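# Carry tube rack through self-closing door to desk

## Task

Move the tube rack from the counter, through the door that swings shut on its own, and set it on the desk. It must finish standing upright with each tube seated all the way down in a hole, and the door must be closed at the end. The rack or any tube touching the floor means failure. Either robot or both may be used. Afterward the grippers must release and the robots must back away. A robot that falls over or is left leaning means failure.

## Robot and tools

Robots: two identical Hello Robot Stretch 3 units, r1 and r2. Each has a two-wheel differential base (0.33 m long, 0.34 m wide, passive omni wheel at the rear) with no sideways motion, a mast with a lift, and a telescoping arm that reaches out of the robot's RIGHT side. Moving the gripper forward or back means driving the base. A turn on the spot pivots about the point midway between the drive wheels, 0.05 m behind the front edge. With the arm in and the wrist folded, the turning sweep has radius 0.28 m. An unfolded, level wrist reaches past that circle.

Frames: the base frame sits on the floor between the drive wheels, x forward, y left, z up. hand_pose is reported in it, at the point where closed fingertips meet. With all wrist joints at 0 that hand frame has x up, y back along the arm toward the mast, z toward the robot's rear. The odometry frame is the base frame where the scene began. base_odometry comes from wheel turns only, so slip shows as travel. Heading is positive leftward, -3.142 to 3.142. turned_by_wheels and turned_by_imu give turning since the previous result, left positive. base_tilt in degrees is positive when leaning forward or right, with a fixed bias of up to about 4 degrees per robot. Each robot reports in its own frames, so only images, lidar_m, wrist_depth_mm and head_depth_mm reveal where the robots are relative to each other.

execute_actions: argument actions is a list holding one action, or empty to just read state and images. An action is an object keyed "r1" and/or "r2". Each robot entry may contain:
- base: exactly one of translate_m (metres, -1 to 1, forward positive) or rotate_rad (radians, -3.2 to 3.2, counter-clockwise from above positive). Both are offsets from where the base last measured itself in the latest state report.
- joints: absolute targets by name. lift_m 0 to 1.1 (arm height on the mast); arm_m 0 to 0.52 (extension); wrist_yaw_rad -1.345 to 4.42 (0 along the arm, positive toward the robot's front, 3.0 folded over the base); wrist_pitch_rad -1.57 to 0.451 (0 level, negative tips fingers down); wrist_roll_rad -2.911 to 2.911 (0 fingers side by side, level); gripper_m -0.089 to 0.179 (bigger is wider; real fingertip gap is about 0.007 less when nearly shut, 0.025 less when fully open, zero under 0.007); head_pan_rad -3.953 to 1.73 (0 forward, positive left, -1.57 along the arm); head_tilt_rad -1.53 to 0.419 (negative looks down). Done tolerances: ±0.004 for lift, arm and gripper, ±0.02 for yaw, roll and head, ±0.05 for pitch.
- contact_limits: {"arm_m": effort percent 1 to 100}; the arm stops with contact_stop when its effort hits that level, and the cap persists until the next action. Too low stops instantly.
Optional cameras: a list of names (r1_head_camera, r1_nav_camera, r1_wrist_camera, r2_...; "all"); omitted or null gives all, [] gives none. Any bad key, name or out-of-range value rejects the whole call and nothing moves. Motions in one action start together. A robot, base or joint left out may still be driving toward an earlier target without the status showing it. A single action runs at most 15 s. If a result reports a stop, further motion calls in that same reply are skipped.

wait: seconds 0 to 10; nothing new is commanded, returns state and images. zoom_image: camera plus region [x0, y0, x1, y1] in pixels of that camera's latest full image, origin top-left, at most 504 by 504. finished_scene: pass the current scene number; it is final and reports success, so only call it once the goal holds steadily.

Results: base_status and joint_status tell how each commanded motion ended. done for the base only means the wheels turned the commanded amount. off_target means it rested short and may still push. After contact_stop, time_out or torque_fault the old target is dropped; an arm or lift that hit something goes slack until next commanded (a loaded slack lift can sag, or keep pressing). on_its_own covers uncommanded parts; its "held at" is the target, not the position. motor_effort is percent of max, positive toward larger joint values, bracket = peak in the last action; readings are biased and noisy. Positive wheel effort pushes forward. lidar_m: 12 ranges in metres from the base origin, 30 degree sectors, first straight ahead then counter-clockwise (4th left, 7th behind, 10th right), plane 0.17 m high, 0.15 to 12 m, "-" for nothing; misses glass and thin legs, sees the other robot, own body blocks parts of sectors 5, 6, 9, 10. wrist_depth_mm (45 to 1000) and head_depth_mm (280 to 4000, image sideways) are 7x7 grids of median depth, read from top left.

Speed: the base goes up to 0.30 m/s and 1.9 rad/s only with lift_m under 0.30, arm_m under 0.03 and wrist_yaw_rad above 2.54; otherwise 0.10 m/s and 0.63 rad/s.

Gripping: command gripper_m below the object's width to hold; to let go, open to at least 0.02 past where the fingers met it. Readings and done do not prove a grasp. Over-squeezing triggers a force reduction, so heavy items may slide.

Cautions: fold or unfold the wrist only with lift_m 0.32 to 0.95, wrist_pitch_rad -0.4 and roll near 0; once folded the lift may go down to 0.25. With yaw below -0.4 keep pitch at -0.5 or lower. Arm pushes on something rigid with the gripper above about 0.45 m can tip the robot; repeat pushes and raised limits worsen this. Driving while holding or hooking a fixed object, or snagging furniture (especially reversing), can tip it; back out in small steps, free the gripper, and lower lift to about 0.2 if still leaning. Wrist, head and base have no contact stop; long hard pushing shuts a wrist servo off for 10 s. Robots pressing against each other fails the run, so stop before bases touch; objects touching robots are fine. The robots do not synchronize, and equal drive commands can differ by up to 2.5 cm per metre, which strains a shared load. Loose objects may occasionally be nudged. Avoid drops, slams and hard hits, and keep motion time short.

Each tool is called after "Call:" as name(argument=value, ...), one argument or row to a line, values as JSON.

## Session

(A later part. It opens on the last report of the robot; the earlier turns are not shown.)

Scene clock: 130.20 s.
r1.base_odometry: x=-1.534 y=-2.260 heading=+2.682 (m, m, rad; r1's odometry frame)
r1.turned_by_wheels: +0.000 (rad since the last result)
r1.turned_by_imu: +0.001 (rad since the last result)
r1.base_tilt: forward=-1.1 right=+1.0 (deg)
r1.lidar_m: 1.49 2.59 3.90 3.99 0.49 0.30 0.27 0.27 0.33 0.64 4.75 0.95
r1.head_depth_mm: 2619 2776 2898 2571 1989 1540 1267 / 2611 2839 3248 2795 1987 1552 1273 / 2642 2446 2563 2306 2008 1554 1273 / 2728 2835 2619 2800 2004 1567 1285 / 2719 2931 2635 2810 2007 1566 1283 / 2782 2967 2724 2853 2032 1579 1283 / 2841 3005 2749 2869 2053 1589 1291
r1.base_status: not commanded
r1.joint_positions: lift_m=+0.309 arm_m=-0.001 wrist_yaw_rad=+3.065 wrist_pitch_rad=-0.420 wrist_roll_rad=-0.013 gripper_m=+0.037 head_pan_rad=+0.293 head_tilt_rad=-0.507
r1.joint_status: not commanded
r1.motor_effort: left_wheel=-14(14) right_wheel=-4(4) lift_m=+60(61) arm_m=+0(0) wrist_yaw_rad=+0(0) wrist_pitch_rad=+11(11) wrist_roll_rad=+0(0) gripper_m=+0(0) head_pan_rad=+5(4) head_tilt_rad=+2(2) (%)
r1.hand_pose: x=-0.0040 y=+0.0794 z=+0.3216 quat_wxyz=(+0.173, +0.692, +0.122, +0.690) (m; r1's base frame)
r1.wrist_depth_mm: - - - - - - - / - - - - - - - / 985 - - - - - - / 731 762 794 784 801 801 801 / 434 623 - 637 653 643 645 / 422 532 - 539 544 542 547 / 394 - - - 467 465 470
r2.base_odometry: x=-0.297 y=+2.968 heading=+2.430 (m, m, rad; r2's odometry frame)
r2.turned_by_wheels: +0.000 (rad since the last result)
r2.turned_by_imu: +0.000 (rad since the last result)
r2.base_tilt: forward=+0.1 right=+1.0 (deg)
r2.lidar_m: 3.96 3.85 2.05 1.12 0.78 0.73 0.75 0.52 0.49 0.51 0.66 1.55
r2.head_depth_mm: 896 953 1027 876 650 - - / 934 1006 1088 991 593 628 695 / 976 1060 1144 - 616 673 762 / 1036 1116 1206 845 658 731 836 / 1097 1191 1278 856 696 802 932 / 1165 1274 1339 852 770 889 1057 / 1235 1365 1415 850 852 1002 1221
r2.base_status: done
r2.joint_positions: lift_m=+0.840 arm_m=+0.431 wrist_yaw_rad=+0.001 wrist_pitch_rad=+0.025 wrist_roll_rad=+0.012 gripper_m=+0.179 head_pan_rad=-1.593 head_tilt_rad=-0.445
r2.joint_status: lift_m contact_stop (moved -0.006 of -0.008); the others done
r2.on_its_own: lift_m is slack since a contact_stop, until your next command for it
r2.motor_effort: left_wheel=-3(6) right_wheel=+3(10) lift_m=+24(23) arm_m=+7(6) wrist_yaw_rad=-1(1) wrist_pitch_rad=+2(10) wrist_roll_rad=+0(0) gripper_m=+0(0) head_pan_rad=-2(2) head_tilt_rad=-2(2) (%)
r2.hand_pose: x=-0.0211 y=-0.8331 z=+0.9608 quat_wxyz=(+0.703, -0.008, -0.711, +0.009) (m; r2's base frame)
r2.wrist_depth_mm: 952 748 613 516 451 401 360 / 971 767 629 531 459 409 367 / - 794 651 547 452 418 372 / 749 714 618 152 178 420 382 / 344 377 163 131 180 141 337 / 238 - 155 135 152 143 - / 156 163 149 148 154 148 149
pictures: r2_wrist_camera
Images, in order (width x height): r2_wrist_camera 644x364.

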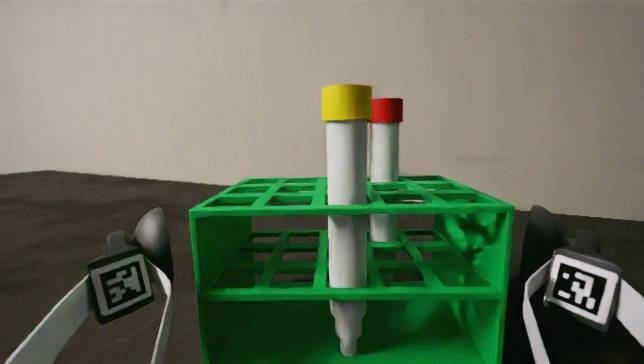

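Call:
execute_actions(
  actions=[
    {"r2":{"joints":{"lift_m":0.85,"wrist_pitch_rad":-0.05,"arm_m":0.44}}},
  ],
  cameras=["r2_wrist_camera"],
)

Call:
execute_actions(
  actions=[
    {"r2":{"joints":{"gripper_m":0.085}}},
  ],
  cameras=["r2_wrist_camera"],
)

Call:
execute_actions(
  actions=[
    {"r2":{"joints":{"lift_m":0.88}}},
  ],
  cameras=["r2_wrist_camera"],
)

Call:
wait(
  seconds=5,
)

Scene clock: 140.13 s.
r1.base_odometry: x=-1.534 y=-2.260 heading=+2.682 (m, m, rad; r1's odometry frame)
r1.turned_by_wheels: +0.000 (rad since the last result)
r1.turned_by_imu: +0.001 (rad since the last result)
r1.base_tilt: forward=-1.2 right=+1.0 (deg)
r1.lidar_m: 1.50 2.59 3.91 3.98 0.49 0.30 0.27 0.28 0.33 0.63 4.75 0.94
r1.head_depth_mm: 2580 2797 2887 2543 1984 1546 1271 / 2657 2863 3164 2778 1993 1554 1276 / 2596 2488 2592 2293 1998 1555 1275 / 2717 2543 2645 2773 2023 1567 1282 / 2741 2916 2639 2810 2029 1576 1284 / 2827 2990 2740 2843 2024 1582 1282 / 2814 3036 2749 2836 2053 1580 1292
r1.base_status: not commanded
r1.joint_positions: lift_m=+0.309 arm_m=-0.001 wrist_yaw_rad=+3.065 wrist_pitch_rad=-0.420 wrist_roll_rad=-0.013 gripper_m=+0.037 head_pan_rad=+0.293 head_tilt_rad=-0.507
r1.joint_status: not commanded
r1.motor_effort: left_wheel=-15(15) right_wheel=-3(4) lift_m=+61(61) arm_m=+0(0) wrist_yaw_rad=-1(0) wrist_pitch_rad=+11(11) wrist_roll_rad=+0(1) gripper_m=+0(0) head_pan_rad=+5(5) head_tilt_rad=+2(2) (%)
r1.hand_pose: x=-0.0040 y=+0.0794 z=+0.3216 quat_wxyz=(+0.173, +0.692, +0.122, +0.690) (m; r1's base frame)
r1.wrist_depth_mm: - - - - - - - / - - - - - - - / 996 - - - - - - / 738 776 789 789 791 790 812 / 437 639 - 634 646 634 641 / 414 531 - 540 547 540 543 / 393 - - - 462 462 470
r2.base_odometry: x=-0.297 y=+2.968 heading=+2.430 (m, m, rad; r2's odometry frame)
r2.turned_by_wheels: +0.000 (rad since the last result)
r2.turned_by_imu: +0.000 (rad since the last result)
r2.base_tilt: forward=+0.0 right=+1.0 (deg)
r2.lidar_m: 3.94 3.85 2.05 1.12 0.78 0.73 0.75 0.52 0.49 0.50 0.66 1.56
r2.head_depth_mm: 888 955 1028 882 662 - - / 934 1005 1089 985 606 623 696 / 978 1059 1136 - 613 670 761 / 1035 1128 1212 843 659 728 837 / 1095 1193 1273 855 696 804 935 / 1165 1264 1327 853 769 891 1057 / 1241 1367 1410 845 852 1000 1218
r2.base_status: not commanded
r2.joint_positions: lift_m=+0.850 arm_m=+0.440 wrist_yaw_rad=+0.001 wrist_pitch_rad=-0.066 wrist_roll_rad=+0.012 gripper_m=+0.179 head_pan_rad=-1.593 head_tilt_rad=-0.445
r2.joint_status: all done
r2.motor_effort: left_wheel=-2(3) right_wheel=+2(3) lift_m=+31(31) arm_m=+3(6) wrist_yaw_rad=-1(1) wrist_pitch_rad=+7(7) wrist_roll_rad=+0(0) gripper_m=+1(0) head_pan_rad=-2(2) head_tilt_rad=-2(2) (%)
r2.hand_pose: x=-0.0211 y=-0.8386 z=+0.9474 quat_wxyz=(+0.703, +0.024, -0.711, -0.023) (m; r2's base frame)
r2.wrist_depth_mm: 874 699 578 494 432 384 345 / 939 739 611 110 429 399 356 / 988 764 643 186 184 410 366 / 454 438 134 117 157 141 361 / 266 284 145 144 166 130 256 / 199 - 144 131 164 142 - / - 143 138 137 136 131 132
pictures: r2_wrist_camera
Images, in order (width x height): r2_wrist_camera 644x364.

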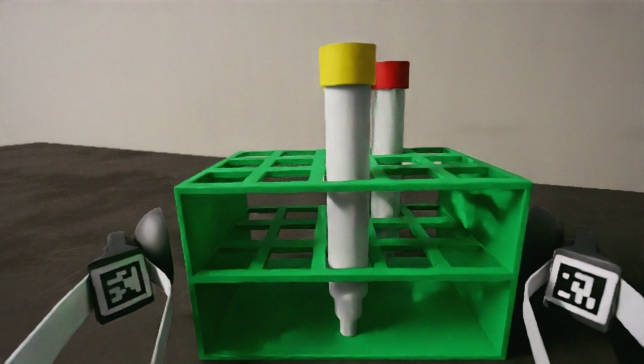

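Scene clock: 141.57 s.
r1.base_odometry: x=-1.534 y=-2.260 heading=+2.682 (m, m, rad; r1's odometry frame)
r1.turned_by_wheels: +0.000 (rad since the last result)
r1.turned_by_imu: +0.000 (rad since the last result)
r1.base_tilt: forward=-1.1 right=+0.9 (deg)
r1.lidar_m: 1.49 2.60 3.93 3.99 0.49 0.30 0.27 0.28 0.33 0.63 4.77 0.95
r1.head_depth_mm: 2612 2762 2921 2572 1974 1545 1265 / 2674 2850 3203 2765 1979 1549 1276 / 2637 2448 2579 2304 2004 1562 1282 / 2707 2553 2634 2790 2026 1571 1281 / 2723 2911 2676 2836 2022 1568 1281 / 2748 2975 2700 2836 2020 1576 1287 / 2787 3039 2761 2844 2033 1586 1290
r1.base_status: not commanded
r1.joint_positions: lift_m=+0.309 arm_m=-0.001 wrist_yaw_rad=+3.065 wrist_pitch_rad=-0.420 wrist_roll_rad=-0.013 gripper_m=+0.037 head_pan_rad=+0.293 head_tilt_rad=-0.507
r1.joint_status: not commanded
r1.motor_effort: left_wheel=-14(15) right_wheel=-3(4) lift_m=+61(61) arm_m=+0(0) wrist_yaw_rad=+1(1) wrist_pitch_rad=+11(11) wrist_roll_rad=+0(0) gripper_m=+0(0) head_pan_rad=+5(4) head_tilt_rad=+2(2) (%)
r1.hand_pose: x=-0.0040 y=+0.0794 z=+0.3216 quat_wxyz=(+0.173, +0.692, +0.122, +0.690) (m; r1's base frame)
r1.wrist_depth_mm: - - - - - - - / - - - - - - - / 993 - - - - - - / 740 777 797 797 784 799 807 / 436 635 - 640 650 644 639 / 416 526 - 538 548 548 542 / 396 - - - 464 465 466
r2.base_odometry: x=-0.297 y=+2.968 heading=+2.430 (m, m, rad; r2's odometry frame)
r2.turned_by_wheels: +0.000 (rad since the last result)
r2.turned_by_imu: +0.000 (rad since the last result)
r2.base_tilt: forward=+0.1 right=+1.0 (deg)
r2.lidar_m: 3.95 3.87 2.04 1.12 0.78 0.73 0.75 0.52 0.49 0.50 0.66 1.55
r2.head_depth_mm: 890 950 1032 880 662 - - / 932 1001 1089 987 605 624 694 / 984 1057 1144 - 615 668 759 / 1034 1124 1211 843 656 730 835 / 1094 1188 1275 854 694 803 934 / 1161 1269 1332 851 767 888 1054 / 1235 1372 1413 844 849 995 1216
r2.base_status: not commanded
r2.joint_positions: lift_m=+0.850 arm_m=+0.440 wrist_yaw_rad=+0.001 wrist_pitch_rad=-0.066 wrist_roll_rad=+0.012 gripper_m=+0.086 head_pan_rad=-1.593 head_tilt_rad=-0.445
r2.joint_status: all done
r2.motor_effort: left_wheel=-2(2) right_wheel=+2(2) lift_m=+31(31) arm_m=+4(4) wrist_yaw_rad=-1(1) wrist_pitch_rad=+7(7) wrist_roll_rad=+0(0) gripper_m=-25(100) head_pan_rad=-3(2) head_tilt_rad=-2(2) (%)
r2.hand_pose: x=-0.0212 y=-0.8386 z=+0.9473 quat_wxyz=(+0.703, +0.024, -0.711, -0.024) (m; r2's base frame)
r2.wrist_depth_mm: 865 685 581 495 432 384 345 / 941 732 604 120 433 396 354 / 978 757 640 127 442 407 364 / 453 439 152 130 167 311 362 / 265 282 152 155 180 136 239 / 188 - 165 158 164 137 183 / 152 143 139 137 136 136 137
pictures: r2_wrist_camera
Images, in order (width x height): r2_wrist_camera 644x364.

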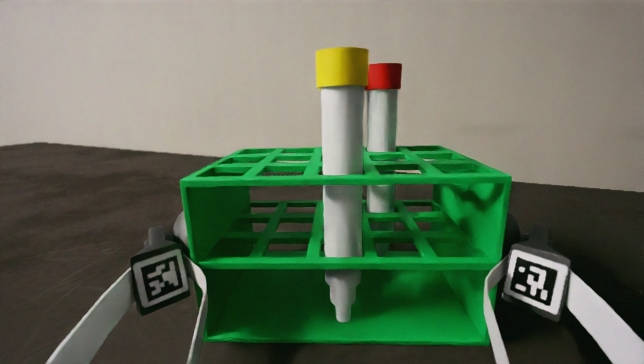

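Scene clock: 142.63 s.
r1.base_odometry: x=-1.534 y=-2.260 heading=+2.682 (m, m, rad; r1's odometry frame)
r1.turned_by_wheels: +0.000 (rad since the last result)
r1.turned_by_imu: +0.000 (rad since the last result)
r1.base_tilt: forward=-1.2 right=+1.0 (deg)
r1.lidar_m: 1.49 2.59 3.93 3.99 0.49 0.30 0.27 0.28 0.33 0.63 4.76 0.94
r1.head_depth_mm: 2584 2777 2916 2555 1996 1551 1268 / 2636 2874 3195 2764 1987 1562 1265 / 2608 2456 2564 2324 1993 1564 1271 / 2735 2858 2617 2779 2001 1571 1280 / 2758 2919 2667 2791 2011 1567 1283 / 2805 2935 2718 2849 2045 1573 1290 / 2795 3030 2749 2851 2034 1583 1291
r1.base_status: not commanded
r1.joint_positions: lift_m=+0.309 arm_m=-0.001 wrist_yaw_rad=+3.065 wrist_pitch_rad=-0.420 wrist_roll_rad=-0.013 gripper_m=+0.037 head_pan_rad=+0.293 head_tilt_rad=-0.507
r1.joint_status: not commanded
r1.motor_effort: left_wheel=-14(15) right_wheel=-4(4) lift_m=+60(61) arm_m=+0(0) wrist_yaw_rad=+0(1) wrist_pitch_rad=+11(11) wrist_roll_rad=+0(0) gripper_m=+0(1) head_pan_rad=+4(5) head_tilt_rad=+2(3) (%)
r1.hand_pose: x=-0.0040 y=+0.0794 z=+0.3216 quat_wxyz=(+0.173, +0.692, +0.122, +0.690) (m; r1's base frame)
r1.wrist_depth_mm: - - - - - - - / - - - - - - - / - - - - - - - / 731 780 808 795 788 801 809 / 437 629 - 635 654 644 649 / 417 529 - 535 551 543 539 / 391 - - - 459 465 468
r2.base_odometry: x=-0.297 y=+2.968 heading=+2.430 (m, m, rad; r2's odometry frame)
r2.turned_by_wheels: +0.000 (rad since the last result)
r2.turned_by_imu: +0.000 (rad since the last result)
r2.base_tilt: forward=+0.0 right=+1.0 (deg)
r2.lidar_m: 3.93 3.85 2.05 1.12 0.78 0.73 0.75 0.52 0.49 0.51 0.66 1.56
r2.head_depth_mm: 887 954 1033 882 - - 658 / 933 1005 1093 - 592 618 693 / 979 1061 1138 - 616 670 760 / 1038 1125 1211 815 664 730 837 / 1093 1196 1283 856 697 800 935 / 1160 1273 1331 848 772 887 1051 / 1235 1359 1404 847 850 1002 1214
r2.base_status: not commanded
r2.joint_positions: lift_m=+0.880 arm_m=+0.440 wrist_yaw_rad=+0.001 wrist_pitch_rad=-0.077 wrist_roll_rad=+0.012 gripper_m=+0.091 head_pan_rad=-1.593 head_tilt_rad=-0.445
r2.joint_status: all done
r2.on_its_own: gripper_m is held at +0.091, not at your +0.085, by its stall guard, which is still easing
r2.motor_effort: left_wheel=-2(2) right_wheel=+2(2) lift_m=+32(33) arm_m=+4(4) wrist_yaw_rad=-1(2) wrist_pitch_rad=+12(12) wrist_roll_rad=+0(0) gripper_m=-3(25) head_pan_rad=-3(3) head_tilt_rad=-2(2) (%)
r2.hand_pose: x=-0.0212 y=-0.8382 z=+0.9746 quat_wxyz=(+0.703, +0.028, -0.710, -0.027) (m; r2's base frame)
r2.wrist_depth_mm: 859 691 578 492 431 385 345 / 938 731 603 124 430 396 357 / 987 789 644 129 441 411 366 / 548 540 152 131 167 387 380 / 329 348 152 152 167 142 297 / 235 247 168 159 166 137 229 / 191 180 159 151 150 167 172
pictures: r2_wrist_camera
Images, in order (width x height): r2_wrist_camera 644x364.

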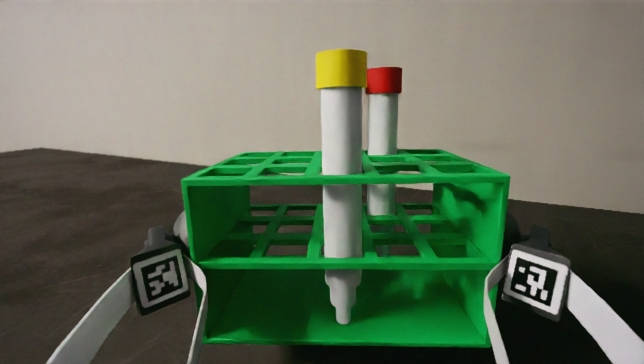

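Scene clock: 147.63 s.
r1.base_odometry: x=-1.534 y=-2.260 heading=+2.682 (m, m, rad; r1's odometry frame)
r1.turned_by_wheels: +0.000 (rad since the last result)
r1.turned_by_imu: +0.001 (rad since the last result)
r1.base_tilt: forward=-1.1 right=+1.0 (deg)
r1.lidar_m: 1.49 2.59 3.92 3.97 0.49 0.31 0.27 0.27 0.33 0.63 4.75 0.95
r1.head_depth_mm: 2566 2773 2905 2557 1980 1557 1265 / 2657 2858 3204 2767 2004 1554 1269 / 2636 2434 2562 2309 2010 1565 1276 / 2717 2854 2620 2778 1996 1578 1286 / 2742 2936 2666 2781 2019 1573 1285 / 2778 2982 2730 2823 2030 1577 1288 / 2849 3049 2781 2863 2017 1594 1290
r1.base_status: not commanded
r1.joint_positions: lift_m=+0.309 arm_m=-0.001 wrist_yaw_rad=+3.065 wrist_pitch_rad=-0.420 wrist_roll_rad=-0.013 gripper_m=+0.037 head_pan_rad=+0.293 head_tilt_rad=-0.507
r1.joint_status: not commanded
r1.motor_effort: left_wheel=-14(15) right_wheel=-4(4) lift_m=+61(61) arm_m=+0(0) wrist_yaw_rad=-1(1) wrist_pitch_rad=+11(11) wrist_roll_rad=+0(0) gripper_m=+0(1) head_pan_rad=+5(5) head_tilt_rad=+2(3) (%)
r1.hand_pose: x=-0.0040 y=+0.0794 z=+0.3216 quat_wxyz=(+0.173, +0.692, +0.122, +0.690) (m; r1's base frame)
r1.wrist_depth_mm: - - - - - - - / - - - - - - - / 1000 - - - - - - / 725 780 797 794 805 791 797 / 434 626 - 640 643 639 652 / 420 529 - 536 544 541 543 / 389 - - - 460 468 463
r2.base_odometry: x=-0.297 y=+2.968 heading=+2.430 (m, m, rad; r2's odometry frame)
r2.turned_by_wheels: +0.000 (rad since the last result)
r2.turned_by_imu: +0.000 (rad since the last result)
r2.base_tilt: forward=-0.1 right=+1.0 (deg)
r2.lidar_m: 3.95 3.87 2.04 1.12 0.78 0.73 0.75 0.52 0.49 0.50 0.66 1.55
r2.head_depth_mm: 889 952 1031 876 - - 662 / 934 1009 1084 - 593 617 694 / 978 1057 1137 - 617 670 759 / 1030 1124 1209 817 666 728 837 / 1094 1190 1276 856 693 804 933 / 1163 1261 1339 851 768 889 1054 / 1241 1363 1410 845 850 1000 1218
r2.base_status: not commanded
r2.joint_positions: lift_m=+0.880 arm_m=+0.440 wrist_yaw_rad=+0.001 wrist_pitch_rad=-0.077 wrist_roll_rad=+0.012 gripper_m=+0.093 head_pan_rad=-1.593 head_tilt_rad=-0.445
r2.joint_status: all done
r2.on_its_own: gripper_m is held at +0.091, not at your +0.085, by its stall guard, which is not easing now
r2.motor_effort: left_wheel=-2(2) right_wheel=+2(2) lift_m=+31(33) arm_m=+3(4) wrist_yaw_rad=+0(2) wrist_pitch_rad=+12(12) wrist_roll_rad=+0(0) gripper_m=-22(25) head_pan_rad=-3(3) head_tilt_rad=-2(2) (%)
r2.hand_pose: x=-0.0212 y=-0.8382 z=+0.9746 quat_wxyz=(+0.703, +0.028, -0.710, -0.027) (m; r2's base frame)
r2.wrist_depth_mm: 867 694 584 490 431 386 344 / 940 737 605 123 433 398 357 / 987 789 634 199 442 411 365 / 550 533 152 131 168 385 380 / 330 352 153 151 167 142 298 / 235 247 168 159 166 137 230 / 191 181 158 151 149 167 173
wait: 5.00 s; at rest by 0.27 s
pictures: r1_head_camera (sideways: a quarter turn clockwise sets it upright), r1_nav_camera (sideways: a quarter turn counterclockwise sets it upright), r1_wrist_camera, r2_head_camera (sideways: a quarter turn clockwise sets it upright), r2_nav_camera (sideways: a quarter turn counterclockwise sets it upright), r2_wrist_camera
Images, in order (width x height): r1_head_camera 896x504, r1_nav_camera 672x504, r1_wrist_camera 644x364, r2_head_camera 896x504, r2_nav_camera 672x504, r2_wrist_camera 644x364.

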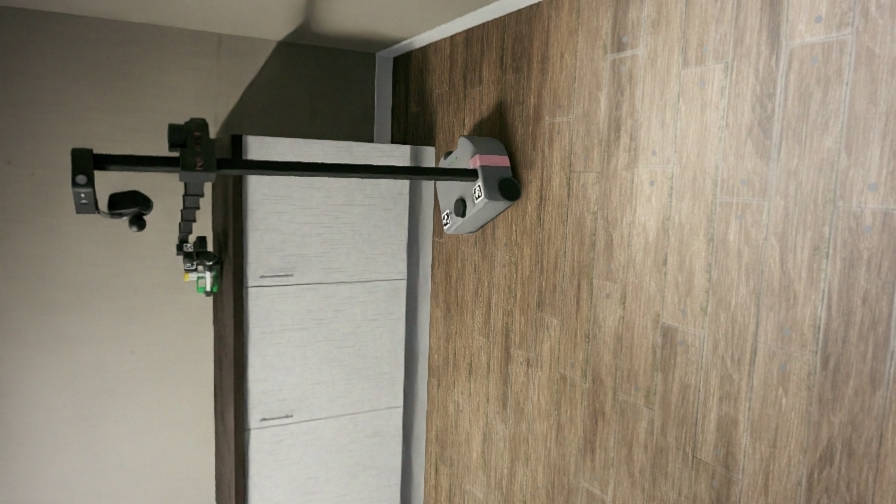

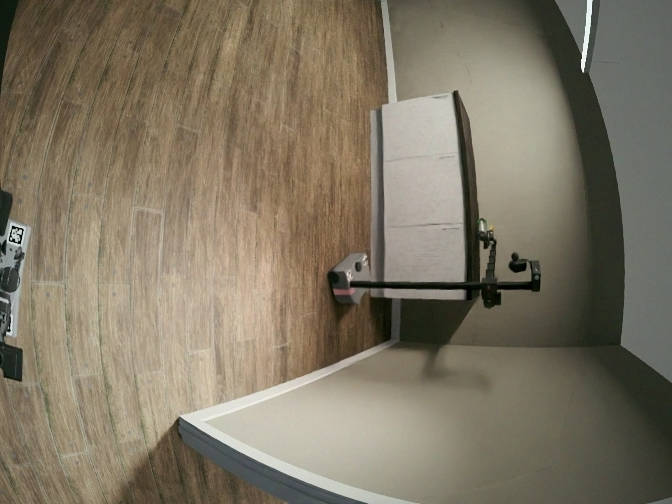

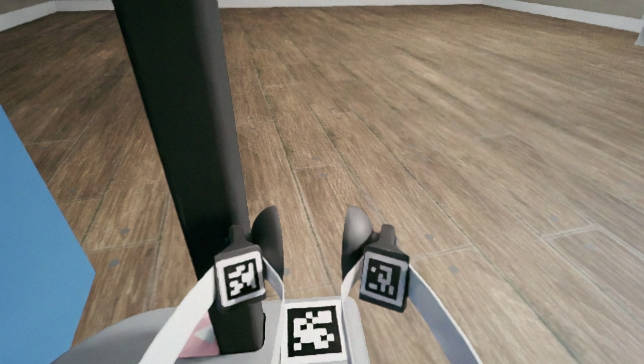

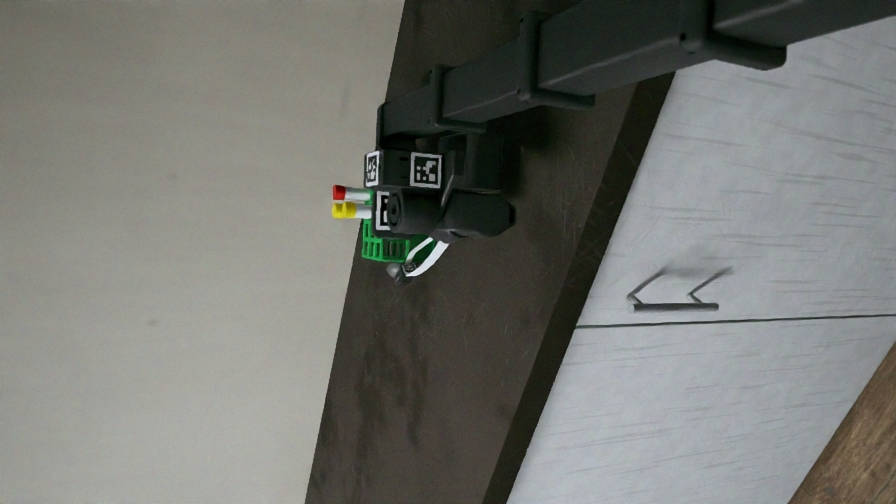

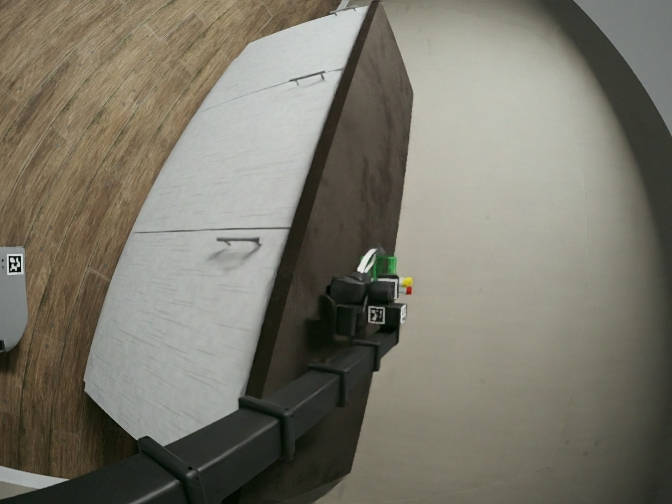

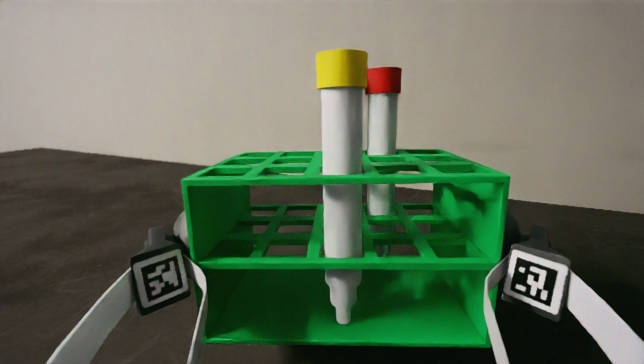

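Call:
execute_actions(
  actions=[
    {"r2":{"base":{"rotate_rad":1.34},"joints":{"arm_m":0.01,"wrist_yaw_rad":1.5,"head_pan_rad":0,"head_tilt_rad":-0.9}}},
  ],
  cameras=["r2_wrist_camera"],
)

Call:
execute_actions(
  actions=[
    {"r2":{"base":{"translate_m":0.62},"joints":{"lift_m":0.285,"wrist_yaw_rad":2.58}}},
  ],
  cameras=["r2_wrist_camera"],
)

Call:
execute_actions(
  actions=[
    {"r2":{"base":{"translate_m":1}},"r1":{"joints":{"head_pan_rad":-0.3,"head_tilt_rad":-1.1}}},
  ],
  cameras=["r1_nav_camera","r2_nav_camera"],
)

Scene clock: 162.63 s.
r1.base_odometry: x=-1.534 y=-2.260 heading=+2.682 (m, m, rad; r1's odometry frame)
r1.turned_by_wheels: +0.000 (rad since the last result)
r1.turned_by_imu: +0.001 (rad since the last result)
r1.base_tilt: forward=-1.1 right=+1.1 (deg)
r1.lidar_m: 1.49 2.59 3.92 3.98 0.49 0.31 0.27 0.27 0.33 0.63 4.78 0.95
r1.head_depth_mm: 2601 2761 2882 2547 1985 1561 1268 / 2636 2839 3170 2761 1998 1566 1274 / 2623 2468 2594 2491 2007 1564 1279 / 2739 2877 2619 2677 2015 1565 1286 / 2760 2939 2682 2824 2024 1558 1284 / 2794 2955 2696 2839 2010 1573 1290 / 2842 2997 2749 2875 2029 1572 1293
r1.base_status: not commanded
r1.joint_positions: lift_m=+0.309 arm_m=-0.001 wrist_yaw_rad=+3.065 wrist_pitch_rad=-0.420 wrist_roll_rad=-0.013 gripper_m=+0.037 head_pan_rad=+0.293 head_tilt_rad=-0.507
r1.joint_status: not commanded
r1.motor_effort: left_wheel=-15(14) right_wheel=-3(3) lift_m=+61(61) arm_m=+0(0) wrist_yaw_rad=-1(1) wrist_pitch_rad=+11(11) wrist_roll_rad=+0(0) gripper_m=+0(1) head_pan_rad=+5(5) head_tilt_rad=+2(2) (%)
r1.hand_pose: x=-0.0040 y=+0.0794 z=+0.3216 quat_wxyz=(+0.173, +0.692, +0.122, +0.690) (m; r1's base frame)
r1.wrist_depth_mm: - - - - - - - / - - - - - - - / - - - - - - - / 735 753 806 796 787 807 811 / 433 630 - 629 650 644 660 / 417 539 - 538 555 536 542 / 392 - - - 467 468 470
r2.base_odometry: x=-0.297 y=+2.968 heading=-2.513 (m, m, rad; r2's odometry frame)
r2.turned_by_wheels: +1.340 (rad since the last result)
r2.turned_by_imu: +1.357 (rad since the last result)
r2.base_tilt: forward=+0.0 right=+1.0 (deg)
r2.lidar_m: 2.04 0.87 0.73 0.73 0.83 0.49 0.49 0.56 0.94 3.86 4.30 2.36
r2.head_depth_mm: 1916 2238 1930 1607 363 1227 1102 / 1970 2148 1917 1613 1379 1232 1097 / 2105 2305 1928 1619 1403 1225 1095 / 2206 2360 1934 1621 1393 1236 1101 / 2964 2361 1923 1619 1392 1226 1097 / 2757 1502 1644 1606 1406 1225 1097 / 1127 1217 1316 1447 1397 1225 1093
r2.base_status: done
r2.joint_positions: lift_m=+0.880 arm_m=+0.010 wrist_yaw_rad=+1.500 wrist_pitch_rad=-0.078 wrist_roll_rad=+0.012 gripper_m=+0.093 head_pan_rad=-0.007 head_tilt_rad=-0.889
r2.joint_status: all done
r2.on_its_own: gripper_m is held at +0.091, not at your +0.085, by its stall guard, which is not easing now
r2.motor_effort: left_wheel=-3(9) right_wheel=+3(13) lift_m=+32(31) arm_m=-5(5) wrist_yaw_rad=+0(5) wrist_pitch_rad=+13(13) wrist_roll_rad=+0(0) gripper_m=-22(23) head_pan_rad=+2(32) head_tilt_rad=-5(33) (%)
r2.hand_pose: x=+0.2316 y=-0.1733 z=+0.9744 quat_wxyz=(+0.533, +0.504, -0.501, +0.459) (m; r2's base frame)
r2.wrist_depth_mm: 837 - - - - - - / 839 - - 124 - - - / 841 - - - - - - / 853 - 152 132 167 - - / 853 - 153 157 167 142 - / 854 - 168 160 166 137 - / 827 - - 151 150 - -
pictures: r2_wrist_camera
Images, in order (width x height): r2_wrist_camera 644x364.

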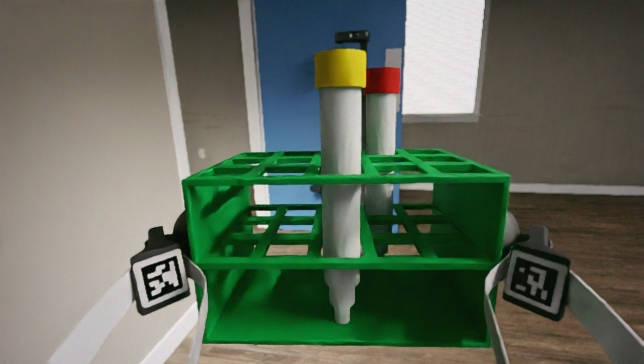

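Scene clock: 169.77 s.
r1.base_odometry: x=-1.534 y=-2.260 heading=+2.682 (m, m, rad; r1's odometry frame)
r1.turned_by_wheels: +0.000 (rad since the last result)
r1.turned_by_imu: +0.001 (rad since the last result)
r1.base_tilt: forward=-1.2 right=+1.0 (deg)
r1.lidar_m: 1.45 2.60 3.90 3.96 0.49 0.30 0.27 0.27 0.33 0.63 4.77 0.94
r1.head_depth_mm: 2614 2755 2930 2558 1980 1551 1269 / 2541 2837 3131 2486 1837 1558 1276 / 2659 2833 2570 2498 1793 1568 1276 / 2718 2889 2615 2798 1939 1561 1286 / 2738 2926 2663 2822 2007 1562 1287 / 2800 2944 2737 2830 2025 1578 1294 / 2844 3014 2751 2846 2035 1578 1300
r1.base_status: not commanded
r1.joint_positions: lift_m=+0.309 arm_m=-0.001 wrist_yaw_rad=+3.065 wrist_pitch_rad=-0.420 wrist_roll_rad=-0.013 gripper_m=+0.037 head_pan_rad=+0.293 head_tilt_rad=-0.507
r1.joint_status: not commanded
r1.motor_effort: left_wheel=-14(15) right_wheel=-3(4) lift_m=+60(61) arm_m=+0(0) wrist_yaw_rad=+0(1) wrist_pitch_rad=+11(11) wrist_roll_rad=+0(0) gripper_m=+0(0) head_pan_rad=+4(5) head_tilt_rad=+2(2) (%)
r1.hand_pose: x=-0.0040 y=+0.0794 z=+0.3216 quat_wxyz=(+0.173, +0.692, +0.122, +0.690) (m; r1's base frame)
r1.wrist_depth_mm: - - - - - - - / - - - - - - - / - - - - - - - / 737 767 788 784 803 788 791 / 442 626 - 641 656 641 650 / 419 532 - 530 546 538 545 / 393 - - - 463 466 464
r2.base_odometry: x=-0.798 y=+2.604 heading=-2.513 (m, m, rad; r2's odometry frame)
r2.turned_by_wheels: +0.000 (rad since the last result)
r2.turned_by_imu: +0.002 (rad since the last result)
r2.base_tilt: forward=+0.1 right=+1.0 (deg)
r2.lidar_m: 1.44 0.71 0.60 0.60 0.68 1.09 1.09 1.24 3.21 3.99 3.61 1.51
r2.head_depth_mm: 1489 1574 1779 1624 1393 1227 1096 / 1524 1644 1781 1626 1396 1228 1102 / 1578 1859 1920 1617 1403 1229 1092 / 1600 1933 1912 1623 1399 1228 1064 / 2758 2218 1919 1624 1404 1219 768 / 2942 2392 1920 1583 1397 1230 1097 / 2950 2382 1060 1164 1270 1222 1101
r2.base_status: done
r2.joint_positions: lift_m=+0.285 arm_m=+0.010 wrist_yaw_rad=+2.579 wrist_pitch_rad=-0.079 wrist_roll_rad=+0.012 gripper_m=+0.093 head_pan_rad=-0.007 head_tilt_rad=-0.890
r2.joint_status: all done
r2.on_its_own: gripper_m is held at +0.091, not at your +0.085, by its stall guard, which is not easing now
r2.motor_effort: left_wheel=-3(9) right_wheel=+3(13) lift_m=+17(27) arm_m=-4(5) wrist_yaw_rad=+1(5) wrist_pitch_rad=+13(13) wrist_roll_rad=+0(0) gripper_m=-22(22) head_pan_rad=+2(2) head_tilt_rad=-4(5) (%)
r2.hand_pose: x=+0.1140 y=+0.0591 z=+0.3799 quat_wxyz=(+0.222, +0.690, -0.171, +0.667) (m; r2's base frame)
r2.wrist_depth_mm: 505 536 579 625 688 754 - / 517 555 599 124 726 781 - / 538 573 622 194 735 833 - / 558 604 152 132 167 842 - / 572 616 153 158 167 142 - / 596 624 168 159 166 137 765 / 601 611 355 151 150 563 584
pictures: r2_wrist_camera
Images, in order (width x height): r2_wrist_camera 644x364.

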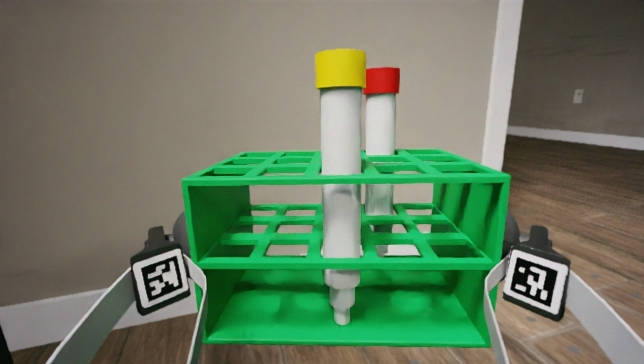

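Scene clock: 174.77 s.
r1.base_odometry: x=-1.534 y=-2.260 heading=+2.682 (m, m, rad; r1's odometry frame)
r1.turned_by_wheels: +0.000 (rad since the last result)
r1.turned_by_imu: +0.001 (rad since the last result)
r1.base_tilt: forward=-1.2 right=+1.0 (deg)
r1.lidar_m: 0.54 2.59 3.91 3.97 0.49 0.31 0.27 0.28 0.33 0.63 4.74 0.53
r1.head_depth_mm: 897 1829 1630 1456 1311 1182 1084 / 907 1070 1397 1448 1310 1200 - / 685 1134 1404 1006 1314 1186 - / 1313 1570 982 1221 1294 1191 - / 1696 1870 1032 958 1271 1194 1113 / 2144 1922 1662 1446 1318 1196 1094 / 2255 1921 1670 1479 1321 1200 1091
r1.base_status: not commanded
r1.joint_positions: lift_m=+0.309 arm_m=-0.001 wrist_yaw_rad=+3.065 wrist_pitch_rad=-0.420 wrist_roll_rad=-0.013 gripper_m=+0.037 head_pan_rad=-0.293 head_tilt_rad=-1.086
r1.joint_status: all done
r1.motor_effort: left_wheel=-15(14) right_wheel=-4(3) lift_m=+61(61) arm_m=+0(0) wrist_yaw_rad=+0(0) wrist_pitch_rad=+11(11) wrist_roll_rad=+0(0) gripper_m=-1(0) head_pan_rad=-5(49) head_tilt_rad=-5(25) (%)
r1.hand_pose: x=-0.0040 y=+0.0794 z=+0.3216 quat_wxyz=(+0.173, +0.692, +0.122, +0.690) (m; r1's base frame)
r1.wrist_depth_mm: - - - - - - - / - - - - - - - / - - - - - - - / 737 782 799 789 799 780 809 / 433 626 - 634 649 645 645 / 417 529 - 536 549 535 545 / 390 - - - 466 470 470
r2.base_odometry: x=-1.607 y=+2.016 heading=-2.513 (m, m, rad; r2's odometry frame)
r2.turned_by_wheels: +0.000 (rad since the last result)
r2.turned_by_imu: +0.003 (rad since the last result)
r2.base_tilt: forward=+0.1 right=+1.0 (deg)
r2.lidar_m: 0.78 0.91 3.98 0.43 0.41 0.71 2.07 2.34 4.22 4.21 0.66 0.53
r2.head_depth_mm: 638 742 886 1001 981 1135 1094 / 656 761 915 1131 1166 1187 1092 / 675 789 952 1195 1395 1231 1094 / 694 815 988 1261 1397 1227 1059 / 716 852 1059 1369 1398 1232 769 / 777 934 1811 1621 1392 1226 1097 / 2152 2376 1922 1617 1402 1235 1089
r2.base_status: done
r2.joint_positions: lift_m=+0.285 arm_m=+0.010 wrist_yaw_rad=+2.579 wrist_pitch_rad=-0.079 wrist_roll_rad=+0.012 gripper_m=+0.093 head_pan_rad=-0.007 head_tilt_rad=-0.890
r2.joint_status: not commanded
r2.on_its_own: gripper_m is held at +0.091, not at your +0.085, by its stall guard, which is not easing now
r2.motor_effort: left_wheel=-3(6) right_wheel=+3(13) lift_m=+17(17) arm_m=-4(5) wrist_yaw_rad=+1(1) wrist_pitch_rad=+13(13) wrist_roll_rad=+0(0) gripper_m=-22(23) head_pan_rad=+2(2) head_tilt_rad=-5(5) (%)
r2.hand_pose: x=+0.1140 y=+0.0591 z=+0.3799 quat_wxyz=(+0.222, +0.690, -0.170, +0.667) (m; r2's base frame)
r2.wrist_depth_mm: - - - - - - 639 / - - - 123 - - 656 / - - - - - - 676 / 466 - 152 131 168 - 644 / 427 - 153 152 167 142 657 / 427 836 169 160 166 137 637 / 402 613 353 151 150 560 577
pictures: r1_nav_camera (sideways: a quarter turn counterclockwise sets it upright), r2_nav_camera (sideways: a quarter turn counterclockwise sets it upright)
Images, in order (width x height): r1_nav_camera 672x504, r2_nav_camera 672x504.

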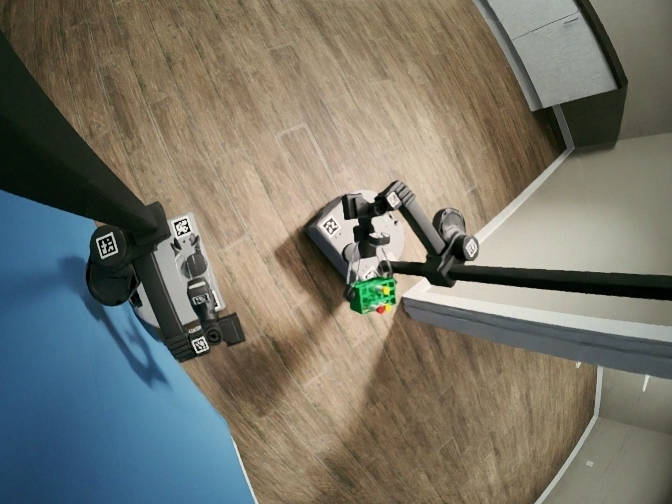

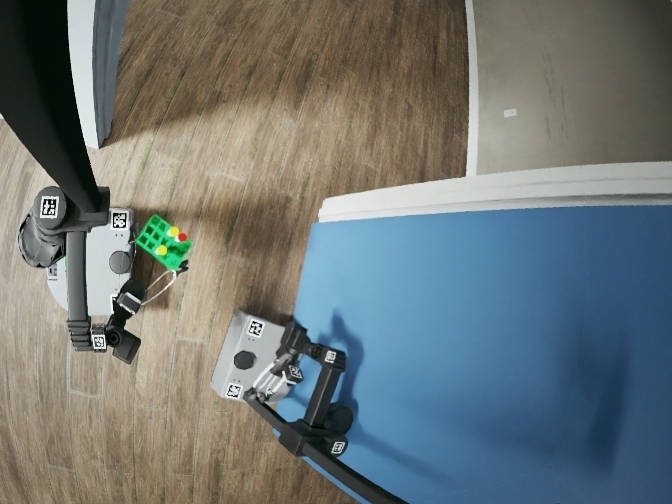

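Call:
execute_actions(
  actions=[
    {"r2":{"base":{"rotate_rad":1.12}}},
  ],
  cameras=[],
)

Call:
execute_actions(
  actions=[
    {"r1":{"base":{"rotate_rad":-0.3}},"r2":{"base":{"translate_m":0.85}}},
  ],
  cameras=[],
)

Call:
execute_actions(
  actions=[
    {"r1":{"base":{"translate_m":0.24}},"r2":{"base":{"rotate_rad":1.33}}},
  ],
  cameras=[],
)

Call:
execute_actions(
  actions=[
    {"r1":{"base":{"rotate_rad":-0.55}},"r2":{"base":{"translate_m":0.8}}},
  ],
  cameras=["r1_nav_camera","r2_nav_camera","r2_wrist_camera"],
)

Scene clock: 191.27 s.
r1.base_odometry: x=-1.534 y=-2.260 heading=+2.682 (m, m, rad; r1's odometry frame)
r1.turned_by_wheels: +0.000 (rad since the last result)
r1.turned_by_imu: +0.001 (rad since the last result)
r1.base_tilt: forward=-1.2 right=+1.0 (deg)
r1.lidar_m: 0.54 2.59 3.92 3.98 0.49 0.31 0.27 0.28 0.33 0.63 4.78 0.54
r1.head_depth_mm: 898 1841 1648 1453 1303 1178 1091 / 910 1070 1396 1454 1306 1204 - / 1070 1256 1411 1411 1294 1183 - / 1311 1616 1645 1117 1202 1190 - / 1530 1783 948 944 1196 1186 1113 / 2150 1915 1606 1418 1301 1194 1094 / 2261 1906 1666 1471 1318 1196 1091
r1.base_status: not commanded
r1.joint_positions: lift_m=+0.309 arm_m=-0.001 wrist_yaw_rad=+3.065 wrist_pitch_rad=-0.420 wrist_roll_rad=-0.013 gripper_m=+0.037 head_pan_rad=-0.293 head_tilt_rad=-1.086
r1.joint_status: not commanded
r1.motor_effort: left_wheel=-14(15) right_wheel=-4(4) lift_m=+61(61) arm_m=+0(0) wrist_yaw_rad=+0(0) wrist_pitch_rad=+11(11) wrist_roll_rad=+0(1) gripper_m=+0(1) head_pan_rad=-5(5) head_tilt_rad=-5(4) (%)
r1.hand_pose: x=-0.0040 y=+0.0794 z=+0.3216 quat_wxyz=(+0.173, +0.692, +0.122, +0.690) (m; r1's base frame)
r1.wrist_depth_mm: - - - - - - - / - - - - - - - / 995 - - - - - - / 740 770 806 787 805 814 799 / 431 641 - 640 657 648 647 / 418 532 - 535 541 537 543 / 392 - - - 464 466 465
r2.base_odometry: x=-1.607 y=+2.016 heading=-1.393 (m, m, rad; r2's odometry frame)
r2.turned_by_wheels: +1.120 (rad since the last result)
r2.turned_by_imu: +1.131 (rad since the last result)
r2.base_tilt: forward=+0.0 right=+1.0 (deg)
r2.lidar_m: 4.45 0.41 0.42 0.80 2.07 2.45 4.22 3.91 0.54 0.53 0.78 2.47
r2.head_depth_mm: 3100 2359 1935 1614 1399 1225 1099 / 3119 2385 1918 1623 1397 1232 1097 / 3115 2378 1925 1626 1399 1228 1094 / 3102 2349 1920 1626 1405 1236 1065 / 3096 2369 1918 1605 1387 1226 768 / 3043 2389 1933 1600 1395 1164 1098 / 3068 2395 1922 1622 776 973 1093
r2.base_status: done
r2.joint_positions: lift_m=+0.285 arm_m=+0.010 wrist_yaw_rad=+2.579 wrist_pitch_rad=-0.079 wrist_roll_rad=+0.012 gripper_m=+0.093 head_pan_rad=-0.007 head_tilt_rad=-0.890
r2.joint_status: not commanded
r2.on_its_own: gripper_m is held at +0.091, not at your +0.085, by its stall guard, which is not easing now
r2.motor_effort: left_wheel=-3(11) right_wheel=+3(12) lift_m=+17(17) arm_m=-4(4) wrist_yaw_rad=+1(2) wrist_pitch_rad=+13(13) wrist_roll_rad=+0(0) gripper_m=-22(22) head_pan_rad=+2(2) head_tilt_rad=-5(5) (%)
r2.hand_pose: x=+0.1140 y=+0.0591 z=+0.3799 quat_wxyz=(+0.222, +0.690, -0.170, +0.667) (m; r2's base frame)
r2.wrist_depth_mm: - - 654 465 470 - - / - - 698 123 499 - - / - - 745 129 483 - - / - - 152 132 167 - - / - - 153 158 167 142 - / 812 846 168 159 166 137 767 / 642 615 354 151 150 564 576
pictures: none
No camera images: the call's "cameras" was empty. Leave "cameras" out to get every camera's image.

Scene clock: 195.87 s.
r1.base_odometry: x=-1.534 y=-2.260 heading=+2.382 (m, m, rad; r1's odometry frame)
r1.turned_by_wheels: -0.300 (rad since the last result)
r1.turned_by_imu: -0.299 (rad since the last result)
r1.base_tilt: forward=-1.2 right=+1.0 (deg)
r1.lidar_m: 0.94 2.58 2.72 4.08 4.03 0.36 0.27 0.27 0.28 0.40 1.09 0.96
r1.head_depth_mm: 2207 1102 1409 1396 1302 1180 1077 / 2201 1872 1574 1430 1309 1204 - / 2216 1902 1644 1451 1306 1188 - / 929 1136 1452 1461 1311 1190 - / 938 1189 1571 1461 1319 1195 1114 / 1095 1430 1641 1465 1316 1197 1091 / 1297 1786 1663 1467 1323 1198 1094
r1.base_status: done
r1.joint_positions: lift_m=+0.309 arm_m=-0.001 wrist_yaw_rad=+3.065 wrist_pitch_rad=-0.420 wrist_roll_rad=-0.013 gripper_m=+0.037 head_pan_rad=-0.293 head_tilt_rad=-1.086
r1.joint_status: not commanded
r1.motor_effort: left_wheel=-6(7) right_wheel=-10(15) lift_m=+61(61) arm_m=+0(0) wrist_yaw_rad=+0(0) wrist_pitch_rad=+11(11) wrist_roll_rad=-1(0) gripper_m=-1(0) head_pan_rad=-4(6) head_tilt_rad=-4(5) (%)
r1.hand_pose: x=-0.0040 y=+0.0794 z=+0.3216 quat_wxyz=(+0.173, +0.692, +0.122, +0.690) (m; r1's base frame)
r1.wrist_depth_mm: - - - - - - - / - - - - - - - / - 992 - - - - - / 769 779 804 773 785 793 798 / 627 631 - 641 663 647 645 / 527 528 - 533 554 542 540 / 453 - - - 463 464 463
r2.base_odometry: x=-1.457 y=+1.179 heading=-1.393 (m, m, rad; r2's odometry frame)
r2.turned_by_wheels: +0.000 (rad since the last result)
r2.turned_by_imu: +0.003 (rad since the last result)
r2.base_tilt: forward=+0.1 right=+1.0 (deg)
r2.lidar_m: 3.66 3.67 2.91 2.39 0.63 0.51 5.01 1.08 0.72 0.71 1.90 2.24
r2.head_depth_mm: 3098 2361 1911 1608 1393 1227 1094 / 3098 2373 1930 1614 1398 1236 1099 / 3106 2342 1935 1623 1390 1227 1095 / 3074 2355 1933 1617 1392 1231 1062 / 3105 2351 1908 1618 1389 1222 768 / 3057 2373 1925 1612 1392 1229 1094 / 3049 2377 1929 1625 1380 1227 1096
r2.base_status: done
r2.joint_positions: lift_m=+0.285 arm_m=+0.010 wrist_yaw_rad=+2.579 wrist_pitch_rad=-0.079 wrist_roll_rad=+0.012 gripper_m=+0.093 head_pan_rad=-0.007 head_tilt_rad=-0.890
r2.joint_status: not commanded
r2.on_its_own: gripper_m is held at +0.091, not at your +0.085, by its stall guard, which is not easing now
r2.motor_effort: left_wheel=-3(8) right_wheel=+3(14) lift_m=+17(17) arm_m=-4(4) wrist_yaw_rad=+1(1) wrist_pitch_rad=+13(13) wrist_roll_rad=+0(0) gripper_m=-21(22) head_pan_rad=+2(3) head_tilt_rad=-5(5) (%)
r2.hand_pose: x=+0.1140 y=+0.0591 z=+0.3799 quat_wxyz=(+0.222, +0.690, -0.170, +0.667) (m; r2's base frame)
r2.wrist_depth_mm: - - - - - - - / - - - 124 - - - / - - - 129 - - - / - - 152 133 168 - - / - - 153 157 167 142 - / 819 840 169 159 166 137 767 / 643 609 357 151 150 569 588
pictures: none
No camera images: the call's "cameras" was empty. Leave "cameras" out to get every camera's image.

Scene clock: 199.27 s.
r1.base_odometry: x=-1.708 y=-2.094 heading=+2.382 (m, m, rad; r1's odometry frame)
r1.turned_by_wheels: +0.000 (rad since the last result)
r1.turned_by_imu: +0.001 (rad since the last result)
r1.base_tilt: forward=-1.2 right=+0.8 (deg)
r1.lidar_m: 0.77 2.36 2.50 4.19 0.45 0.30 0.28 0.28 0.35 0.76 0.80 0.71
r1.head_depth_mm: 2181 1881 1633 1393 1301 1182 1086 / 2210 1898 1639 1453 1311 1195 - / 716 919 1553 1439 1313 1188 - / 678 831 1070 1407 1309 1189 - / 775 975 1313 1461 1316 1193 1121 / 894 1172 1577 1470 1311 1191 1092 / 1062 1461 1658 1472 1319 1191 1090
r1.base_status: done
r1.joint_positions: lift_m=+0.309 arm_m=-0.001 wrist_yaw_rad=+3.065 wrist_pitch_rad=-0.420 wrist_roll_rad=-0.013 gripper_m=+0.037 head_pan_rad=-0.293 head_tilt_rad=-1.086
r1.joint_status: not commanded
r1.motor_effort: left_wheel=-16(18) right_wheel=-9(10) lift_m=+61(61) arm_m=+0(0) wrist_yaw_rad=-1(1) wrist_pitch_rad=+11(11) wrist_roll_rad=+0(0) gripper_m=+0(0) head_pan_rad=-4(3) head_tilt_rad=-4(5) (%)
r1.hand_pose: x=-0.0040 y=+0.0794 z=+0.3216 quat_wxyz=(+0.173, +0.692, +0.122, +0.690) (m; r1's base frame)
r1.wrist_depth_mm: - - - - - - - / - - - - - - - / 990 998 - - - - - / 559 771 795 789 791 790 816 / 403 636 - 640 661 647 643 / 396 531 - 534 553 538 540 / 380 - - - 463 463 465
r2.base_odometry: x=-1.457 y=+1.179 heading=-0.064 (m, m, rad; r2's odometry frame)
r2.turned_by_wheels: +1.330 (rad since the last result)
r2.turned_by_imu: +1.343 (rad since the last result)
r2.base_tilt: forward=+0.0 right=+0.9 (deg)
r2.lidar_m: 2.91 1.09 0.51 0.59 1.16 0.76 0.71 1.64 2.00 2.85 3.66 3.85
r2.head_depth_mm: 3057 2375 1915 1608 1395 1234 1098 / 2829 2368 1930 1618 1395 1230 1095 / 2864 2369 1931 1642 1400 1229 1093 / 2740 2381 1938 1615 1394 1230 1057 / 2704 2361 1930 1620 1404 1225 769 / 2515 2326 1931 1628 1397 1224 1094 / 2450 2396 1915 1615 1394 1238 1089
r2.base_status: done
r2.joint_positions: lift_m=+0.285 arm_m=+0.010 wrist_yaw_rad=+2.579 wrist_pitch_rad=-0.079 wrist_roll_rad=+0.012 gripper_m=+0.093 head_pan_rad=-0.007 head_tilt_rad=-0.890
r2.joint_status: not commanded
r2.on_its_own: gripper_m is held at +0.091, not at your +0.085, by its stall guard, which is not easing now
r2.motor_effort: left_wheel=-3(8) right_wheel=+3(13) lift_m=+17(17) arm_m=-4(5) wrist_yaw_rad=+1(1) wrist_pitch_rad=+13(13) wrist_roll_rad=+0(0) gripper_m=-22(22) head_pan_rad=+2(3) head_tilt_rad=-5(5) (%)
r2.hand_pose: x=+0.1140 y=+0.0591 z=+0.3799 quat_wxyz=(+0.222, +0.690, -0.170, +0.667) (m; r2's base frame)
r2.wrist_depth_mm: - - 532 705 - - - / - - 543 124 - - - / - - 579 195 - - - / - - 152 132 167 - - / - - 153 157 167 142 - / 805 842 168 159 166 137 775 / 633 609 353 151 150 563 586
pictures: none
No camera images: the call's "cameras" was empty. Leave "cameras" out to get every camera's image.

Scene clock: 203.70 s.
r1.base_odometry: x=-1.708 y=-2.094 heading=+1.832 (m, m, rad; r1's odometry frame)
r1.turned_by_wheels: -0.550 (rad since the last result)
r1.turned_by_imu: -0.548 (rad since the last result)
r1.base_tilt: forward=-1.2 right=+1.0 (deg)
r1.lidar_m: 0.71 0.74 2.36 2.48 4.22 0.42 0.28 0.26 0.26 0.33 0.71 4.62
r1.head_depth_mm: 2201 1868 1637 1444 1304 1183 938 / 2212 1880 1637 1456 1304 1203 - / 2215 1891 1644 1459 1312 1191 - / 2213 1893 1655 1454 1309 1191 - / 2251 1826 1650 1457 1311 1191 1112 / 1408 1671 1636 1407 1325 1193 1090 / 1275 1599 969 1258 1323 1197 1094
r1.base_status: done
r1.joint_positions: lift_m=+0.309 arm_m=-0.001 wrist_yaw_rad=+3.065 wrist_pitch_rad=-0.420 wrist_roll_rad=-0.013 gripper_m=+0.037 head_pan_rad=-0.293 head_tilt_rad=-1.086
r1.joint_status: not commanded
r1.motor_effort: left_wheel=-10(9) right_wheel=-12(20) lift_m=+61(61) arm_m=+0(0) wrist_yaw_rad=+0(0) wrist_pitch_rad=+11(11) wrist_roll_rad=+0(0) gripper_m=+0(0) head_pan_rad=-5(5) head_tilt_rad=-4(4) (%)
r1.hand_pose: x=-0.0040 y=+0.0794 z=+0.3216 quat_wxyz=(+0.173, +0.692, +0.122, +0.690) (m; r1's base frame)
r1.wrist_depth_mm: - - - - - - - / - - - - - - - / 988 - - - - - - / 775 764 798 782 791 806 792 / 620 623 - 631 660 640 651 / 523 533 - 538 552 543 539 / 455 - - - 464 465 469
r2.base_odometry: x=-0.659 y=+1.128 heading=-0.064 (m, m, rad; r2's odometry frame)
r2.turned_by_wheels: +0.000 (rad since the last result)
r2.turned_by_imu: +0.003 (rad since the last result)
r2.base_tilt: forward=+0.1 right=+1.0 (deg)
r2.lidar_m: 2.13 1.66 0.94 0.71 0.70 0.73 1.51 2.60 2.75 3.38 3.30 2.89
r2.head_depth_mm: 2405 2364 1932 1628 1405 1230 1100 / 2195 2215 1944 1615 1391 1225 1099 / 2201 2369 1923 1608 1399 1227 1099 / 2099 2310 1945 1619 1405 1226 1059 / 2016 2244 1924 1603 1399 1229 768 / 1914 2179 1940 1618 1387 1231 1090 / 1839 2073 1891 1610 1401 1230 1087
r2.base_status: done
r2.joint_positions: lift_m=+0.285 arm_m=+0.010 wrist_yaw_rad=+2.579 wrist_pitch_rad=-0.079 wrist_roll_rad=+0.012 gripper_m=+0.093 head_pan_rad=-0.007 head_tilt_rad=-0.890
r2.joint_status: not commanded
r2.on_its_own: gripper_m is held at +0.091, not at your +0.085, by its stall guard, which is not easing now
r2.motor_effort: left_wheel=-3(8) right_wheel=+3(13) lift_m=+17(17) arm_m=-5(4) wrist_yaw_rad=+0(1) wrist_pitch_rad=+13(13) wrist_roll_rad=+0(0) gripper_m=-23(22) head_pan_rad=+2(1) head_tilt_rad=-4(5) (%)
r2.hand_pose: x=+0.1140 y=+0.0591 z=+0.3799 quat_wxyz=(+0.222, +0.690, -0.170, +0.667) (m; r2's base frame)
r2.wrist_depth_mm: 584 711 942 - - - - / 600 728 964 124 - - - / 607 738 987 129 - - - / 619 762 152 131 167 - - / 629 740 153 157 167 142 - / 628 708 168 159 167 137 781 / 610 619 355 151 150 564 582
pictures: r1_nav_camera (sideways: a quarter turn counterclockwise sets it upright), r2_nav_camera (sideways: a quarter turn counterclockwise sets it upright), r2_wrist_camera
Images, in order (width x height): r1_nav_camera 672x504, r2_nav_camera 672x504, r2_wrist_camera 644x364.

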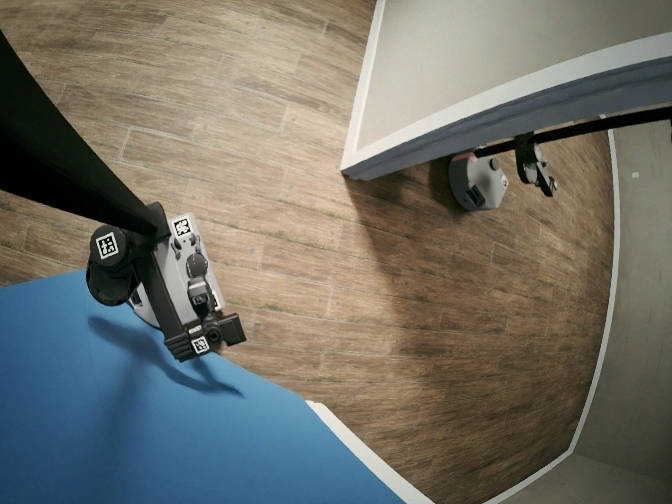

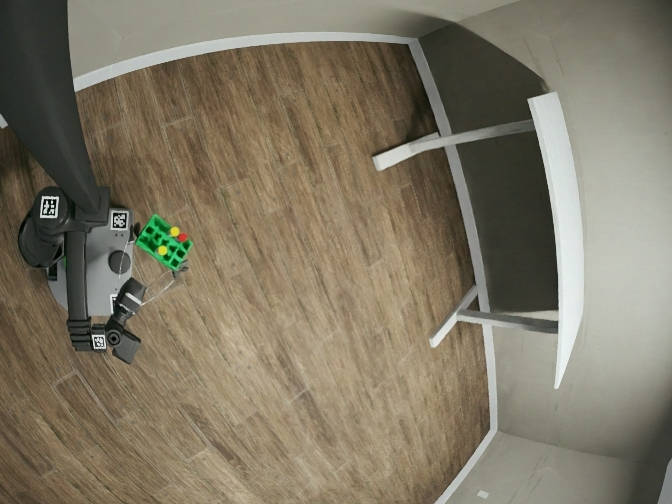

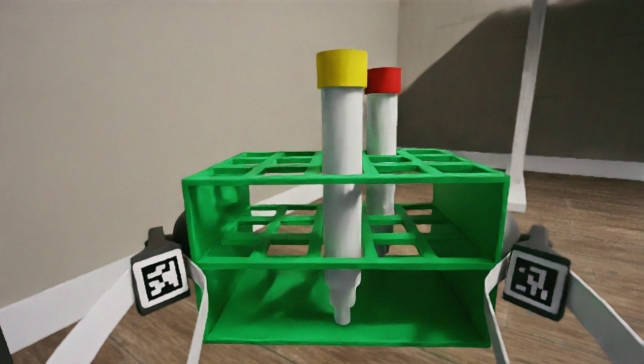

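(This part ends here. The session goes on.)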